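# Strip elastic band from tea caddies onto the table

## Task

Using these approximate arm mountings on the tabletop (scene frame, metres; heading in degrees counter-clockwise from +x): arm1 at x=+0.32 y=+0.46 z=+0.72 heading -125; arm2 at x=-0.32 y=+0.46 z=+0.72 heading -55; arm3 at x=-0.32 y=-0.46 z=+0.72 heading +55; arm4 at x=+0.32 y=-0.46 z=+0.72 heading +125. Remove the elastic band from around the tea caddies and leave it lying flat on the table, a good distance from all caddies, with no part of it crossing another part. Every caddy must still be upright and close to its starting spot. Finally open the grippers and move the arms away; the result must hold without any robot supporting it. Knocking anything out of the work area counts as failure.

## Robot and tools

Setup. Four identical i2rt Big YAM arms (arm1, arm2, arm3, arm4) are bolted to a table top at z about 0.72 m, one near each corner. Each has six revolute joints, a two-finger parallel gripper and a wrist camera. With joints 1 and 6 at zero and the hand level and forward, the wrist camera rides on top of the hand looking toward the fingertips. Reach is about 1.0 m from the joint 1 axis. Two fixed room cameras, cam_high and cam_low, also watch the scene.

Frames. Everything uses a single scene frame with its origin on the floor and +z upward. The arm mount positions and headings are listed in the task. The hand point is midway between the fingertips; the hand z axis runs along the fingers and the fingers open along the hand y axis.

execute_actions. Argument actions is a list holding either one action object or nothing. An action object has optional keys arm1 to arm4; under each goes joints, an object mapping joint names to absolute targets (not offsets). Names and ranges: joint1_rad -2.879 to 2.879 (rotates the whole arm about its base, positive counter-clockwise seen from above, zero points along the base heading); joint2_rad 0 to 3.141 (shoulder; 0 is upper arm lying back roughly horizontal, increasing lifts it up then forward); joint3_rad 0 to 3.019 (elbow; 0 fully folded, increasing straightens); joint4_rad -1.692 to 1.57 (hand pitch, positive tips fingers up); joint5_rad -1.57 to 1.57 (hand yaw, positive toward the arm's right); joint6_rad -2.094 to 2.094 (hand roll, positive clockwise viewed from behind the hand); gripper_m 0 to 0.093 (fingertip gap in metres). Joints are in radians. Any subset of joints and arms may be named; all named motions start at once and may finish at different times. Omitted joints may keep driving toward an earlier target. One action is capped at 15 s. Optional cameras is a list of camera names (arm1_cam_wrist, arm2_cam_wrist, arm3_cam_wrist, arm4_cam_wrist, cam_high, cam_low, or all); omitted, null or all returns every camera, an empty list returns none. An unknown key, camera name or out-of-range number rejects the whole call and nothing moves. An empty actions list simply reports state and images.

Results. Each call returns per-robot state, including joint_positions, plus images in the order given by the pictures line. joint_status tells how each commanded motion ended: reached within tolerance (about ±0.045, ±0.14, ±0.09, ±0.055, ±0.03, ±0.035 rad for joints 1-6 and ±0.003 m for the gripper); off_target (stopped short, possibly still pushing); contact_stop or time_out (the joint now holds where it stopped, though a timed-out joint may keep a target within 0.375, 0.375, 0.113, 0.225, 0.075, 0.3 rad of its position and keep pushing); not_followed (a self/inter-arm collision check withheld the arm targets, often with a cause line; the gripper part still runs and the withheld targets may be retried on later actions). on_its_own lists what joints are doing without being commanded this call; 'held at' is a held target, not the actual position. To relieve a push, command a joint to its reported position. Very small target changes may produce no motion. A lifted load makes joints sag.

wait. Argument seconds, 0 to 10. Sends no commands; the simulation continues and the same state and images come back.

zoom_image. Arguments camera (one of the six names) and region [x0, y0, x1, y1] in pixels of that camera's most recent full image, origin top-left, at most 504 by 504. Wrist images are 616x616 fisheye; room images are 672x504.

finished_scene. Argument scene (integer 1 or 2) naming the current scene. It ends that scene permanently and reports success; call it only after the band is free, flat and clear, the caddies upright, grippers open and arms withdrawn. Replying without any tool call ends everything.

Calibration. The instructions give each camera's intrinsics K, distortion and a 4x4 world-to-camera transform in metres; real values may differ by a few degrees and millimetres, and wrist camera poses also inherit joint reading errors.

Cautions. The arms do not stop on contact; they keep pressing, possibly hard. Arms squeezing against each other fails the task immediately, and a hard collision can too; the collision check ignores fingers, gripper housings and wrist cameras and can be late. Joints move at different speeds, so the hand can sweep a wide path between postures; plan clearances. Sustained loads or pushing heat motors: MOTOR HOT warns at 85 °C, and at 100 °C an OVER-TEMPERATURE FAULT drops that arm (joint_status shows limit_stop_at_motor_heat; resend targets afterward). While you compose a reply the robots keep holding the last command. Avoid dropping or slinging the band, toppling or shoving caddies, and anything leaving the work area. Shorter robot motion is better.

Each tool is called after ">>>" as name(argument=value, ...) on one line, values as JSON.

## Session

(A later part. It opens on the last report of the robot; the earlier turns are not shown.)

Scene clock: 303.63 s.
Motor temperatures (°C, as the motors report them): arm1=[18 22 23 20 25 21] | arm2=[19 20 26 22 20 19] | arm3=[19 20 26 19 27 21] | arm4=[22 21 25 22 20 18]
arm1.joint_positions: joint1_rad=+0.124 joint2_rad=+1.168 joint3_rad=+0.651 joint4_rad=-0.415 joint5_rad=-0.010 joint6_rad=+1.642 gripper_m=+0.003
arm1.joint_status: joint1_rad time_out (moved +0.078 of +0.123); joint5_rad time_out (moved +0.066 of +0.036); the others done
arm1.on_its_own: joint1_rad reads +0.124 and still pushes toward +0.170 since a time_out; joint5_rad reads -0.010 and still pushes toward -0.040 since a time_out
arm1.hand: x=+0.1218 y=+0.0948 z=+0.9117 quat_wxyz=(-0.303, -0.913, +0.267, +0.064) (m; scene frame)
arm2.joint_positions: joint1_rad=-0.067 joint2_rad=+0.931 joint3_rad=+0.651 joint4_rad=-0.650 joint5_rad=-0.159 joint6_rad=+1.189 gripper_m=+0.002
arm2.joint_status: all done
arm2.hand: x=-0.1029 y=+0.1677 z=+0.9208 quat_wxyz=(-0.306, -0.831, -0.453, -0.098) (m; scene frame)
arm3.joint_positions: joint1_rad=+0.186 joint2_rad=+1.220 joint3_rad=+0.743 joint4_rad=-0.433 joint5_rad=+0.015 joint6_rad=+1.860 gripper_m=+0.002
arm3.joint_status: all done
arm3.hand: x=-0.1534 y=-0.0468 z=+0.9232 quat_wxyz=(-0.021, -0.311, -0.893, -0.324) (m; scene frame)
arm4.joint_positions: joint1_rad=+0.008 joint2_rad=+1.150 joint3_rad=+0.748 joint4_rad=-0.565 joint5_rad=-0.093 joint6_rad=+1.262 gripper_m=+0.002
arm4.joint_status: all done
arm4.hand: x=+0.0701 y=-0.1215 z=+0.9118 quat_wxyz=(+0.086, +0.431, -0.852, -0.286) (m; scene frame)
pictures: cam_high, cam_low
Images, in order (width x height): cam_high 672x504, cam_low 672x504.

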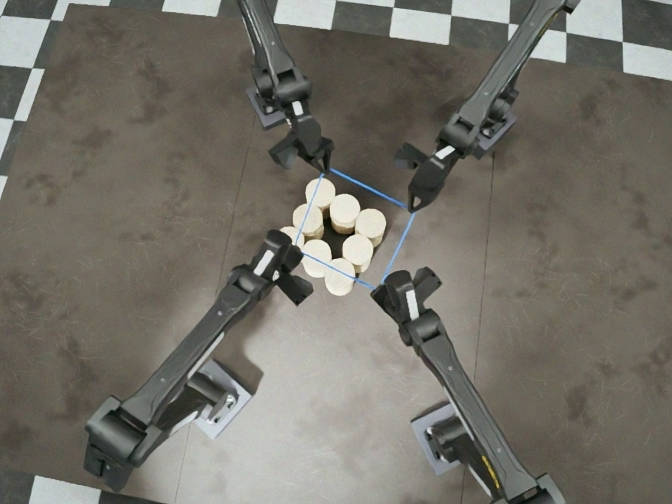

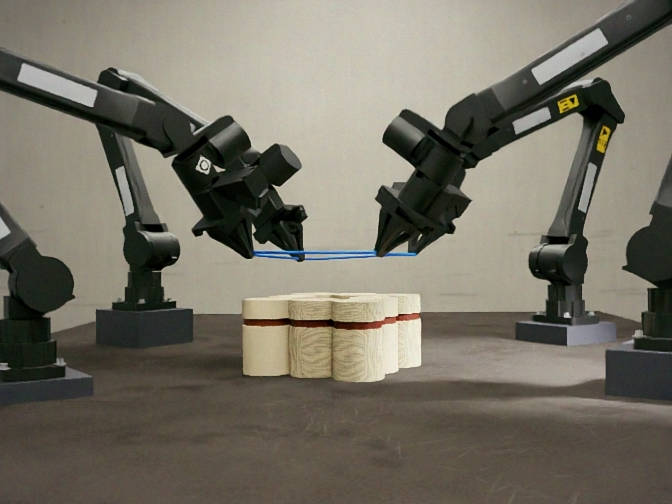

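>>> execute_actions(actions=[{"arm1":{"joints":{"joint1_rad":0.285,"joint2_rad":1.19,"joint3_rad":0.78,"joint4_rad":-0.75,"joint5_rad":0,"joint6_rad":1.8}},"arm2":{"joints":{"joint1_rad":0.115,"joint2_rad":1.28,"joint3_rad":0.985,"joint4_rad":-0.865,"joint5_rad":0,"joint6_rad":1.4}},"arm3":{"joints":{"joint1_rad":-0.025,"joint2_rad":1.385,"joint3_rad":0.985,"joint4_rad":-0.76,"joint6_rad":1.75}},"arm4":{"joints":{"joint1_rad":-0.132,"joint2_rad":1.14,"joint3_rad":0.845,"joint4_rad":-0.86,"joint5_rad":0,"joint6_rad":1.15}}}], cameras=[])

>>> execute_actions(actions=[{"arm1":{"joints":{"joint1_rad":0.60,"joint2_rad":1.10,"joint3_rad":0.70,"joint4_rad":-0.775,"joint6_rad":2.0}},"arm2":{"joints":{"joint1_rad":0.24,"joint2_rad":1.555,"joint3_rad":1.265,"joint4_rad":-0.87,"joint6_rad":1.6}},"arm3":{"joints":{"joint1_rad":-0.30,"joint2_rad":1.595,"joint3_rad":1.215,"joint4_rad":-0.78,"joint6_rad":1.5}},"arm4":{"joints":{"joint1_rad":-0.56,"joint2_rad":1.06,"joint3_rad":0.77,"joint4_rad":-0.885,"joint6_rad":0.8}}}], cameras=["cam_high"])

>>> execute_actions(actions=[{"arm1":{"joints":{"joint1_rad":0.917,"joint2_rad":1.20,"joint3_rad":0.715,"joint4_rad":-0.72,"joint6_rad":2.0}},"arm2":{"joints":{"joint1_rad":0.355,"joint2_rad":1.815,"joint3_rad":1.55,"joint4_rad":-0.93,"joint6_rad":1.75}},"arm3":{"joints":{"joint1_rad":-0.42,"joint2_rad":1.86,"joint3_rad":1.515,"joint4_rad":-0.855,"joint6_rad":1.4}},"arm4":{"joints":{"joint1_rad":-0.873,"joint2_rad":1.15,"joint3_rad":0.78,"joint4_rad":-0.835,"joint6_rad":0.55}}}], cameras=["cam_high","cam_low"])

Scene clock: 325.23 s.
Motor temperatures (°C, as the motors report them): arm1=[18 22 25 20 25 21] | arm2=[19 21 31 21 20 19] | arm3=[19 20 30 19 24 21] | arm4=[22 21 28 22 20 18]
arm1.joint_positions: joint1_rad=+0.261 joint2_rad=+1.176 joint3_rad=+0.752 joint4_rad=-0.729 joint5_rad=+0.016 joint6_rad=+1.793 gripper_m=+0.003
arm1.joint_status: all done
arm1.hand: x=+0.1791 y=+0.0987 z=+0.9165 quat_wxyz=(-0.201, -0.937, +0.284, +0.024) (m; scene frame)
arm2.joint_positions: joint1_rad=+0.121 joint2_rad=+1.285 joint3_rad=+0.949 joint4_rad=-0.835 joint5_rad=-0.003 joint6_rad=+1.384 gripper_m=+0.002
arm2.joint_status: all done
arm2.hand: x=-0.0216 y=+0.1411 z=+0.9069 quat_wxyz=(-0.191, -0.875, -0.443, -0.052) (m; scene frame)
arm3.joint_positions: joint1_rad=-0.029 joint2_rad=+1.372 joint3_rad=+0.961 joint4_rad=-0.731 joint5_rad=+0.003 joint6_rad=+1.760 gripper_m=+0.002
arm3.joint_status: all done
arm3.hand: x=-0.0595 y=-0.0736 z=+0.9224 quat_wxyz=(-0.043, -0.372, -0.903, -0.209) (m; scene frame)
arm4.joint_positions: joint1_rad=-0.129 joint2_rad=+1.147 joint3_rad=+0.813 joint4_rad=-0.835 joint5_rad=-0.002 joint6_rad=+1.160 gripper_m=+0.002
arm4.joint_status: all done
arm4.hand: x=+0.1485 y=-0.1149 z=+0.9110 quat_wxyz=(+0.005, +0.414, -0.888, -0.197) (m; scene frame)
pictures: none
No camera images: the call's "cameras" was empty. Leave "cameras" out to get every camera's image.

Scene clock: 326.60 s.
Motor temperatures (°C, as the motors report them): arm1=[18 22 25 20 25 21] | arm2=[19 21 31 21 20 19] | arm3=[19 20 30 19 24 21] | arm4=[22 21 28 22 20 18]
arm1.joint_positions: joint1_rad=+0.586 joint2_rad=+1.099 joint3_rad=+0.703 joint4_rad=-0.765 joint5_rad=+0.011 joint6_rad=+1.991 gripper_m=+0.003
arm1.joint_status: all done
arm1.hand: x=+0.3030 y=+0.0987 z=+0.9179 quat_wxyz=(-0.196, -0.954, +0.225, -0.032) (m; scene frame)
arm2.joint_positions: joint1_rad=+0.247 joint2_rad=+1.561 joint3_rad=+1.230 joint4_rad=-0.849 joint5_rad=-0.002 joint6_rad=+1.583 gripper_m=+0.002
arm2.joint_status: all done
arm2.hand: x=+0.0962 y=+0.1135 z=+0.9042 quat_wxyz=(-0.176, -0.891, -0.411, -0.079) (m; scene frame)
arm3.joint_positions: joint1_rad=-0.301 joint2_rad=+1.581 joint3_rad=+1.189 joint4_rad=-0.758 joint5_rad=-0.004 joint6_rad=+1.509 gripper_m=+0.002
arm3.joint_status: all done
arm3.hand: x=+0.0954 y=-0.1041 z=+0.9214 quat_wxyz=(-0.091, -0.381, -0.901, -0.188) (m; scene frame)
arm4.joint_positions: joint1_rad=-0.552 joint2_rad=+1.060 joint3_rad=+0.772 joint4_rad=-0.870 joint5_rad=-0.006 joint6_rad=+0.810 gripper_m=+0.002
arm4.joint_status: all done
arm4.hand: x=+0.3051 y=-0.0992 z=+0.9197 quat_wxyz=(-0.071, +0.382, -0.902, -0.191) (m; scene frame)
pictures: cam_high
Images, in order (width x height): cam_high 672x504.

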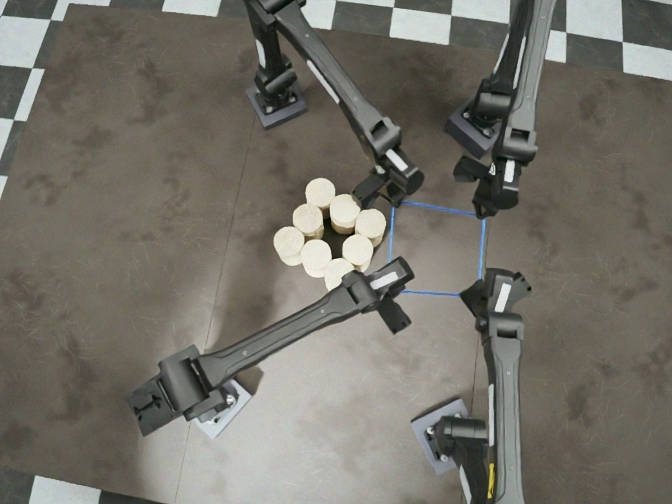

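Scene clock: 327.87 s.
Motor temperatures (°C, as the motors report them): arm1=[18 22 25 20 24 21] | arm2=[19 21 31 21 20 19] | arm3=[19 21 31 19 24 21] | arm4=[22 21 28 22 20 18]
arm1.joint_positions: joint1_rad=+0.900 joint2_rad=+1.199 joint3_rad=+0.703 joint4_rad=-0.721 joint5_rad=+0.014 joint6_rad=+1.994 gripper_m=+0.003
arm1.joint_status: all done
arm1.hand: x=+0.4171 y=+0.1036 z=+0.8879 quat_wxyz=(-0.163, -0.982, +0.075, -0.053) (m; scene frame)
arm2.joint_positions: joint1_rad=+0.355 joint2_rad=+1.823 joint3_rad=+1.514 joint4_rad=-0.901 joint5_rad=+0.001 joint6_rad=+1.733 gripper_m=+0.002
arm2.joint_status: all done
arm2.hand: x=+0.2070 y=+0.1089 z=+0.8787 quat_wxyz=(-0.152, -0.902, -0.393, -0.092) (m; scene frame)
arm3.joint_positions: joint1_rad=-0.412 joint2_rad=+1.846 joint3_rad=+1.486 joint4_rad=-0.828 joint5_rad=-0.005 joint6_rad=+1.409 gripper_m=+0.002
arm3.joint_status: all done
arm3.hand: x=+0.2087 y=-0.1005 z=+0.8968 quat_wxyz=(-0.100, -0.387, -0.902, -0.162) (m; scene frame)
arm4.joint_positions: joint1_rad=-0.865 joint2_rad=+1.158 joint3_rad=+0.772 joint4_rad=-0.840 joint5_rad=-0.010 joint6_rad=+0.559 gripper_m=+0.002
arm4.joint_status: all done
arm4.hand: x=+0.4185 y=-0.1043 z=+0.8893 quat_wxyz=(-0.100, +0.356, -0.919, -0.139) (m; scene frame)
pictures: cam_high, cam_low
Images, in order (width x height): cam_high 672x504, cam_low 672x504.

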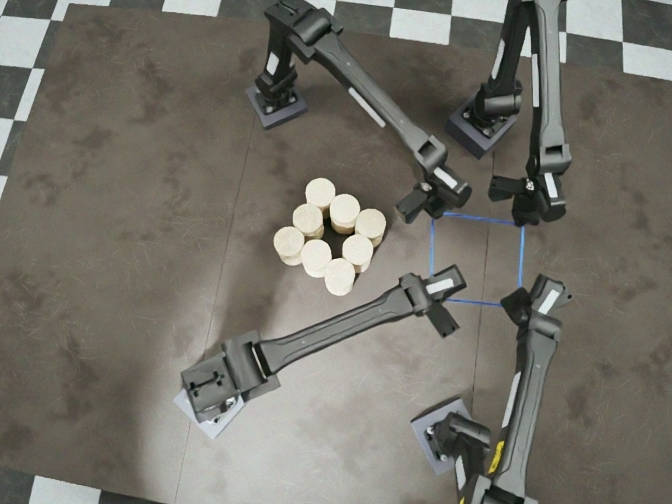

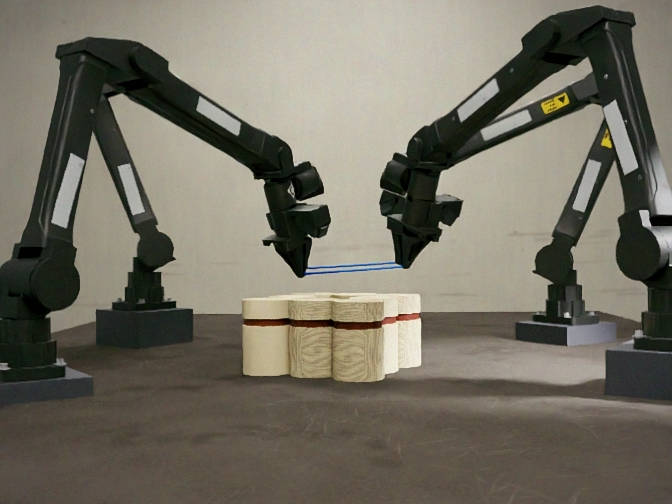

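>>> execute_actions(actions=[{"arm1":{"joints":{"joint1_rad":0.93,"joint2_rad":1.552,"joint3_rad":0.58,"joint4_rad":-0.265}},"arm2":{"joints":{"joint1_rad":0.35,"joint2_rad":2.005,"joint3_rad":1.455,"joint4_rad":-0.67,"joint6_rad":1.55}},"arm3":{"joints":{"joint1_rad":-0.42,"joint2_rad":2.07,"joint3_rad":1.455,"joint4_rad":-0.615}},"arm4":{"joints":{"joint1_rad":-0.893,"joint2_rad":1.456,"joint3_rad":0.603,"joint4_rad":-0.372}}}], cameras=["cam_high","cam_low"])

Scene clock: 337.67 s.
Motor temperatures (°C, as the motors report them): arm1=[18 22 25 20 24 21] | arm2=[19 22 32 21 20 19] | arm3=[19 22 32 19 24 21] | arm4=[22 21 28 22 20 18]
arm1.joint_positions: joint1_rad=+0.908 joint2_rad=+1.544 joint3_rad=+0.582 joint4_rad=-0.276 joint5_rad=+0.014 joint6_rad=+1.997 gripper_m=+0.003
arm1.joint_status: all done
arm1.hand: x=+0.4224 y=+0.0960 z=+0.7576 quat_wxyz=(-0.153, -0.984, +0.073, -0.051) (m; scene frame)
arm2.joint_positions: joint1_rad=+0.355 joint2_rad=+2.015 joint3_rad=+1.456 joint4_rad=-0.671 joint5_rad=-0.002 joint6_rad=+1.570 gripper_m=+0.002
arm2.joint_status: all done
arm2.hand: x=+0.2221 y=+0.0982 z=+0.7531 quat_wxyz=(-0.149, -0.869, -0.466, -0.076) (m; scene frame)
arm3.joint_positions: joint1_rad=-0.413 joint2_rad=+2.074 joint3_rad=+1.443 joint4_rad=-0.618 joint5_rad=+0.001 joint6_rad=+1.407 gripper_m=+0.002
arm3.joint_status: all done
arm3.hand: x=+0.2181 y=-0.0958 z=+0.7535 quat_wxyz=(-0.086, -0.390, -0.907, -0.135) (m; scene frame)
arm4.joint_positions: joint1_rad=-0.875 joint2_rad=+1.463 joint3_rad=+0.604 joint4_rad=-0.390 joint5_rad=-0.010 joint6_rad=+0.558 gripper_m=+0.002
arm4.joint_status: all done
arm4.hand: x=+0.4246 y=-0.0990 z=+0.7519 quat_wxyz=(-0.094, +0.352, -0.922, -0.129) (m; scene frame)
pictures: cam_high, cam_low
Images, in order (width x height): cam_high 672x504, cam_low 672x504.

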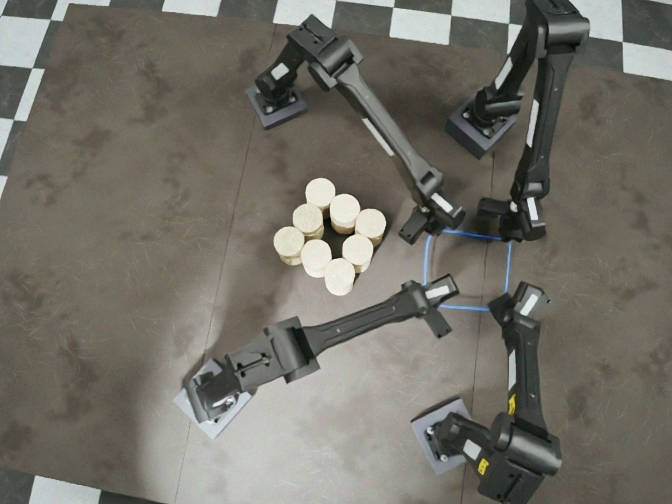

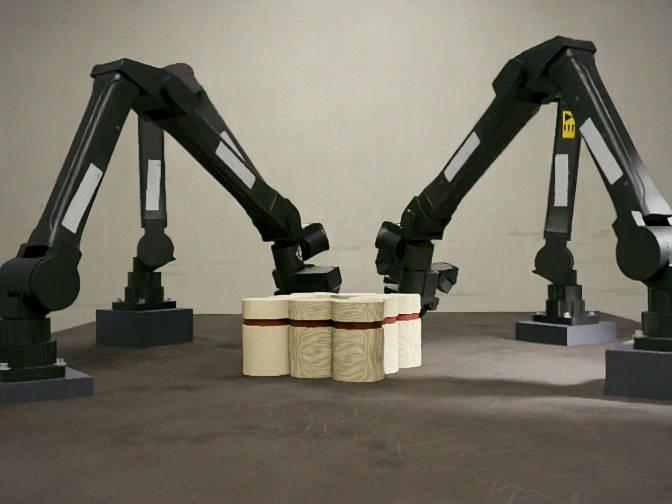

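>>> execute_actions(actions=[{"arm1":{"joints":{"joint2_rad":1.62,"joint4_rad":-0.20}},"arm2":{"joints":{"joint2_rad":2.035,"joint4_rad":-0.63}},"arm3":{"joints":{"joint2_rad":2.10,"joint4_rad":-0.575}},"arm4":{"joints":{"joint2_rad":1.505,"joint4_rad":-0.325}}}], cameras=[])

>>> execute_actions(actions=[{"arm1":{"joints":{"gripper_m":0.025}},"arm2":{"joints":{"gripper_m":0.025}},"arm3":{"joints":{"gripper_m":0.025}},"arm4":{"joints":{"gripper_m":0.025}}}], cameras=[])

>>> execute_actions(actions=[{"arm1":{"joints":{"joint2_rad":1.45,"joint4_rad":-0.3}},"arm2":{"joints":{"joint2_rad":1.88,"joint4_rad":-0.76}},"arm3":{"joints":{"joint2_rad":1.92,"joint4_rad":-0.72}},"arm4":{"joints":{"joint2_rad":1.35,"joint4_rad":-0.44}}}], cameras=["cam_high"])

>>> execute_actions(actions=[{"arm1":{"joints":{"joint2_rad":0.6,"joint3_rad":0.9,"joint4_rad":-1.2}},"arm2":{"joints":{"joint2_rad":0.7,"joint4_rad":-1.4}},"arm3":{"joints":{"joint2_rad":0.7,"joint4_rad":-1.4}},"arm4":{"joints":{"joint2_rad":0.6,"joint3_rad":0.9,"joint4_rad":-1.2}}}], cameras=["cam_high","cam_low","arm4_cam_wrist"])

Scene clock: 350.70 s.
Motor temperatures (°C, as the motors report them): arm1=[18 22 24 20 23 21] | arm2=[19 23 30 21 20 19] | arm3=[19 23 31 19 23 21] | arm4=[22 21 27 22 20 18]
arm1.joint_positions: joint1_rad=+0.911 joint2_rad=+1.611 joint3_rad=+0.580 joint4_rad=-0.211 joint5_rad=+0.011 joint6_rad=+1.997 gripper_m=+0.003
arm1.joint_status: all done
arm1.hand: x=+0.4245 y=+0.0945 z=+0.7381 quat_wxyz=(-0.150, -0.985, +0.071, -0.051) (m; scene frame)
arm2.joint_positions: joint1_rad=+0.355 joint2_rad=+2.017 joint3_rad=+1.456 joint4_rad=-0.636 joint5_rad=-0.002 joint6_rad=+1.569 gripper_m=+0.002
arm2.joint_status: all done
arm2.hand: x=+0.2287 y=+0.0938 z=+0.7553 quat_wxyz=(-0.164, -0.866, -0.465, -0.084) (m; scene frame)
arm3.joint_positions: joint1_rad=-0.413 joint2_rad=+2.074 joint3_rad=+1.443 joint4_rad=-0.584 joint5_rad=+0.001 joint6_rad=+1.407 gripper_m=+0.002
arm3.joint_status: all done
arm3.hand: x=+0.2246 y=-0.0913 z=+0.7562 quat_wxyz=(-0.095, -0.389, -0.904, -0.149) (m; scene frame)
arm4.joint_positions: joint1_rad=-0.877 joint2_rad=+1.503 joint3_rad=+0.604 joint4_rad=-0.343 joint5_rad=-0.008 joint6_rad=+0.558 gripper_m=+0.002
arm4.joint_status: all done
arm4.hand: x=+0.4270 y=-0.0944 z=+0.7411 quat_wxyz=(-0.097, +0.351, -0.922, -0.131) (m; scene frame)
pictures: none
No camera images: the call's "cameras" was empty. Leave "cameras" out to get every camera's image.

Scene clock: 351.27 s.
Motor temperatures (°C, as the motors report them): arm1=[18 22 24 20 23 21] | arm2=[19 23 30 21 20 19] | arm3=[19 23 31 19 23 21] | arm4=[22 21 27 22 20 18]
arm1.joint_positions: joint1_rad=+0.922 joint2_rad=+1.611 joint3_rad=+0.580 joint4_rad=-0.210 joint5_rad=+0.004 joint6_rad=+1.997 gripper_m=+0.025
arm1.joint_status: all done
arm1.hand: x=+0.4301 y=+0.0959 z=+0.7382 quat_wxyz=(-0.149, -0.985, +0.064, -0.056) (m; scene frame)
arm2.joint_positions: joint1_rad=+0.355 joint2_rad=+2.018 joint3_rad=+1.456 joint4_rad=-0.636 joint5_rad=-0.002 joint6_rad=+1.568 gripper_m=+0.025
arm2.joint_status: all done
arm2.hand: x=+0.2286 y=+0.0939 z=+0.7546 quat_wxyz=(-0.163, -0.866, -0.466, -0.083) (m; scene frame)
arm3.joint_positions: joint1_rad=-0.413 joint2_rad=+2.074 joint3_rad=+1.443 joint4_rad=-0.584 joint5_rad=+0.001 joint6_rad=+1.407 gripper_m=+0.025
arm3.joint_status: all done
arm3.hand: x=+0.2246 y=-0.0913 z=+0.7562 quat_wxyz=(-0.095, -0.389, -0.904, -0.149) (m; scene frame)
arm4.joint_positions: joint1_rad=-0.885 joint2_rad=+1.503 joint3_rad=+0.604 joint4_rad=-0.343 joint5_rad=-0.003 joint6_rad=+0.558 gripper_m=+0.025
arm4.joint_status: all done
arm4.hand: x=+0.4307 y=-0.0955 z=+0.7411 quat_wxyz=(-0.099, +0.347, -0.924, -0.129) (m; scene frame)
pictures: none
No camera images: the call's "cameras" was empty. Leave "cameras" out to get every camera's image.

Scene clock: 352.60 s.
Motor temperatures (°C, as the motors report them): arm1=[18 22 24 20 23 21] | arm2=[19 23 30 21 20 19] | arm3=[19 23 31 19 23 21] | arm4=[22 21 27 22 20 18]
arm1.joint_positions: joint1_rad=+0.922 joint2_rad=+1.441 joint3_rad=+0.578 joint4_rad=-0.293 joint5_rad=+0.004 joint6_rad=+1.997 gripper_m=+0.025
arm1.joint_status: all done
arm1.hand: x=+0.4321 y=+0.0890 z=+0.7918 quat_wxyz=(-0.189, -0.977, +0.064, -0.070) (m; scene frame)
arm2.joint_positions: joint1_rad=+0.355 joint2_rad=+1.867 joint3_rad=+1.454 joint4_rad=-0.751 joint5_rad=-0.002 joint6_rad=+1.567 gripper_m=+0.025
arm2.joint_status: all done
arm2.hand: x=+0.2170 y=+0.1026 z=+0.8387 quat_wxyz=(-0.179, -0.862, -0.465, -0.091) (m; scene frame)
arm3.joint_positions: joint1_rad=-0.413 joint2_rad=+1.900 joint3_rad=+1.443 joint4_rad=-0.708 joint5_rad=+0.001 joint6_rad=+1.407 gripper_m=+0.025
arm3.joint_status: all done
arm3.hand: x=+0.2169 y=-0.0967 z=+0.8553 quat_wxyz=(-0.109, -0.387, -0.900, -0.170) (m; scene frame)
arm4.joint_positions: joint1_rad=-0.885 joint2_rad=+1.343 joint3_rad=+0.601 joint4_rad=-0.428 joint5_rad=-0.003 joint6_rad=+0.558 gripper_m=+0.025
arm4.joint_status: all done
arm4.hand: x=+0.4303 y=-0.0964 z=+0.7902 quat_wxyz=(-0.121, +0.345, -0.917, -0.157) (m; scene frame)
pictures: cam_high
Images, in order (width x height): cam_high 672x504.

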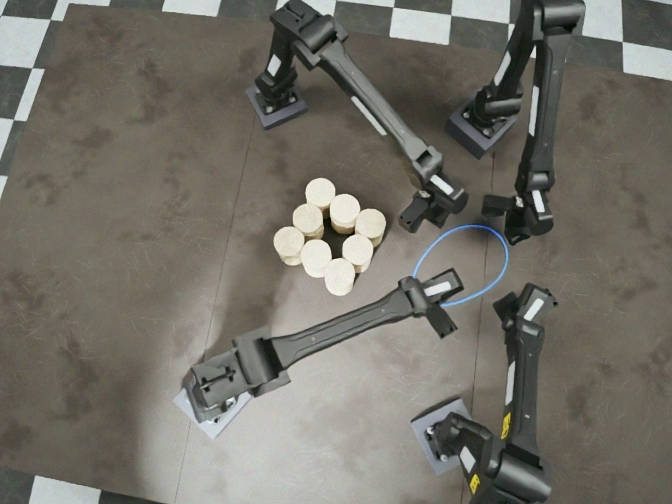

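Scene clock: 354.23 s.
Motor temperatures (°C, as the motors report them): arm1=[18 22 24 20 23 21] | arm2=[19 23 30 21 20 19] | arm3=[19 23 31 19 23 21] | arm4=[22 21 27 22 20 18]
arm1.joint_positions: joint1_rad=+0.922 joint2_rad=+0.600 joint3_rad=+0.891 joint4_rad=-1.192 joint5_rad=+0.004 joint6_rad=+1.997 gripper_m=+0.025
arm1.joint_status: all done
arm1.hand: x=+0.3968 y=+0.2019 z=+1.1107 quat_wxyz=(-0.303, -0.944, +0.062, -0.114) (m; scene frame)
arm2.joint_positions: joint1_rad=+0.355 joint2_rad=+0.693 joint3_rad=+1.450 joint4_rad=-1.391 joint5_rad=-0.002 joint6_rad=+1.566 gripper_m=+0.025
arm2.joint_status: all done
arm2.hand: x=-0.1078 y=+0.3244 z=+1.2874 quat_wxyz=(-0.398, -0.785, -0.426, -0.208) (m; scene frame)
arm3.joint_positions: joint1_rad=-0.413 joint2_rad=+0.699 joint3_rad=+1.451 joint4_rad=-1.386 joint5_rad=+0.001 joint6_rad=+1.407 gripper_m=+0.025
arm3.joint_status: all done
arm3.hand: x=-0.1101 y=-0.3192 z=+1.3243 quat_wxyz=(-0.243, -0.353, -0.820, -0.380) (m; scene frame)
arm4.joint_positions: joint1_rad=-0.885 joint2_rad=+0.597 joint3_rad=+0.882 joint4_rad=-1.188 joint5_rad=-0.002 joint6_rad=+0.558 gripper_m=+0.025
arm4.joint_status: all done
arm4.hand: x=+0.3964 y=-0.2051 z=+1.0741 quat_wxyz=(-0.199, +0.333, -0.884, -0.259) (m; scene frame)
pictures: arm4_cam_wrist, cam_high, cam_low
camera_calibration (this result's frames):
arm4_cam_wrist: T_world_to_cam=[[0.691644, -0.647295, -0.320371, -0.0638666], [-0.675197, -0.736971, 0.0313429, 0.0881914], [-0.256392, 0.194635, -0.946774, 1.28477], [0, 0, 0, 1]] pos_world=[0.433125, -0.226408, 1.19316]
Images, in order (width x height): arm4_cam_wrist 616x616, cam_high 672x504, cam_low 672x504.

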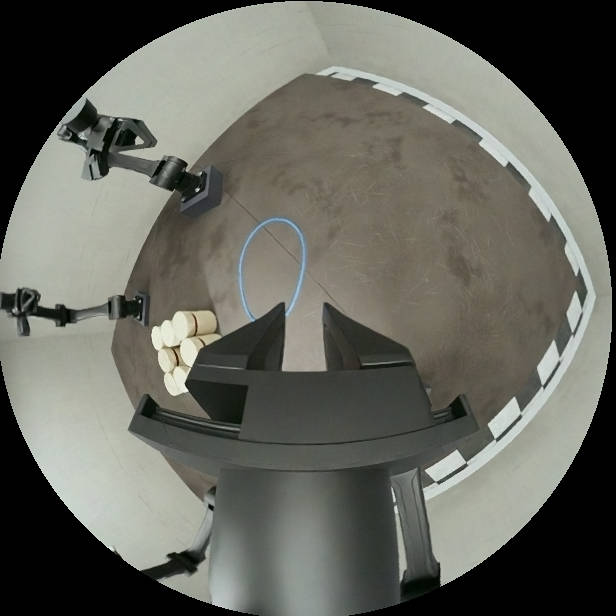

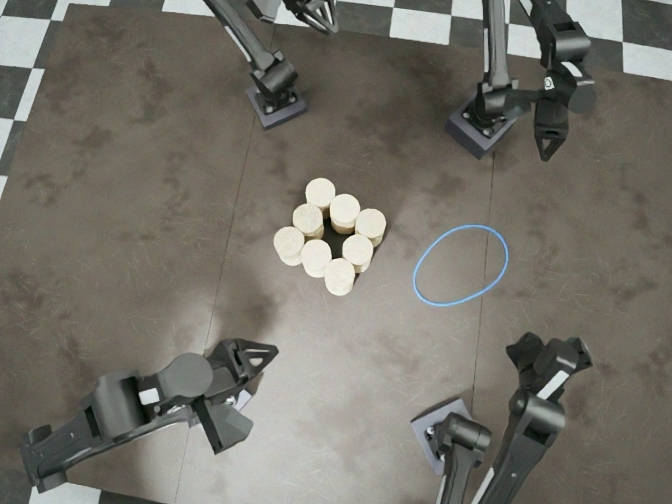

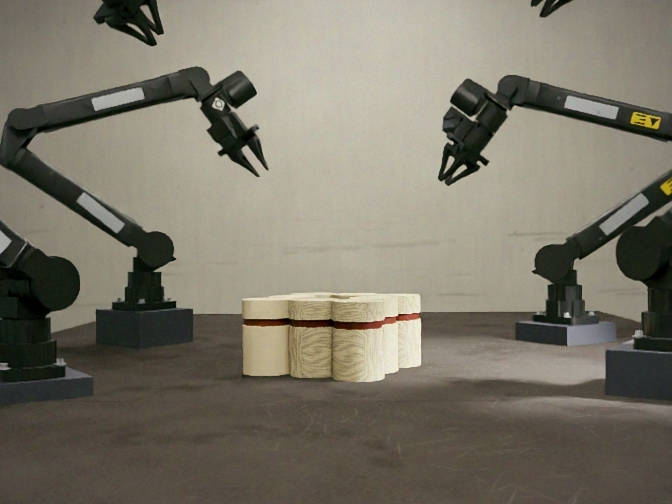

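>>> finished_scene(scene=2)

The scene is finished: the task was done.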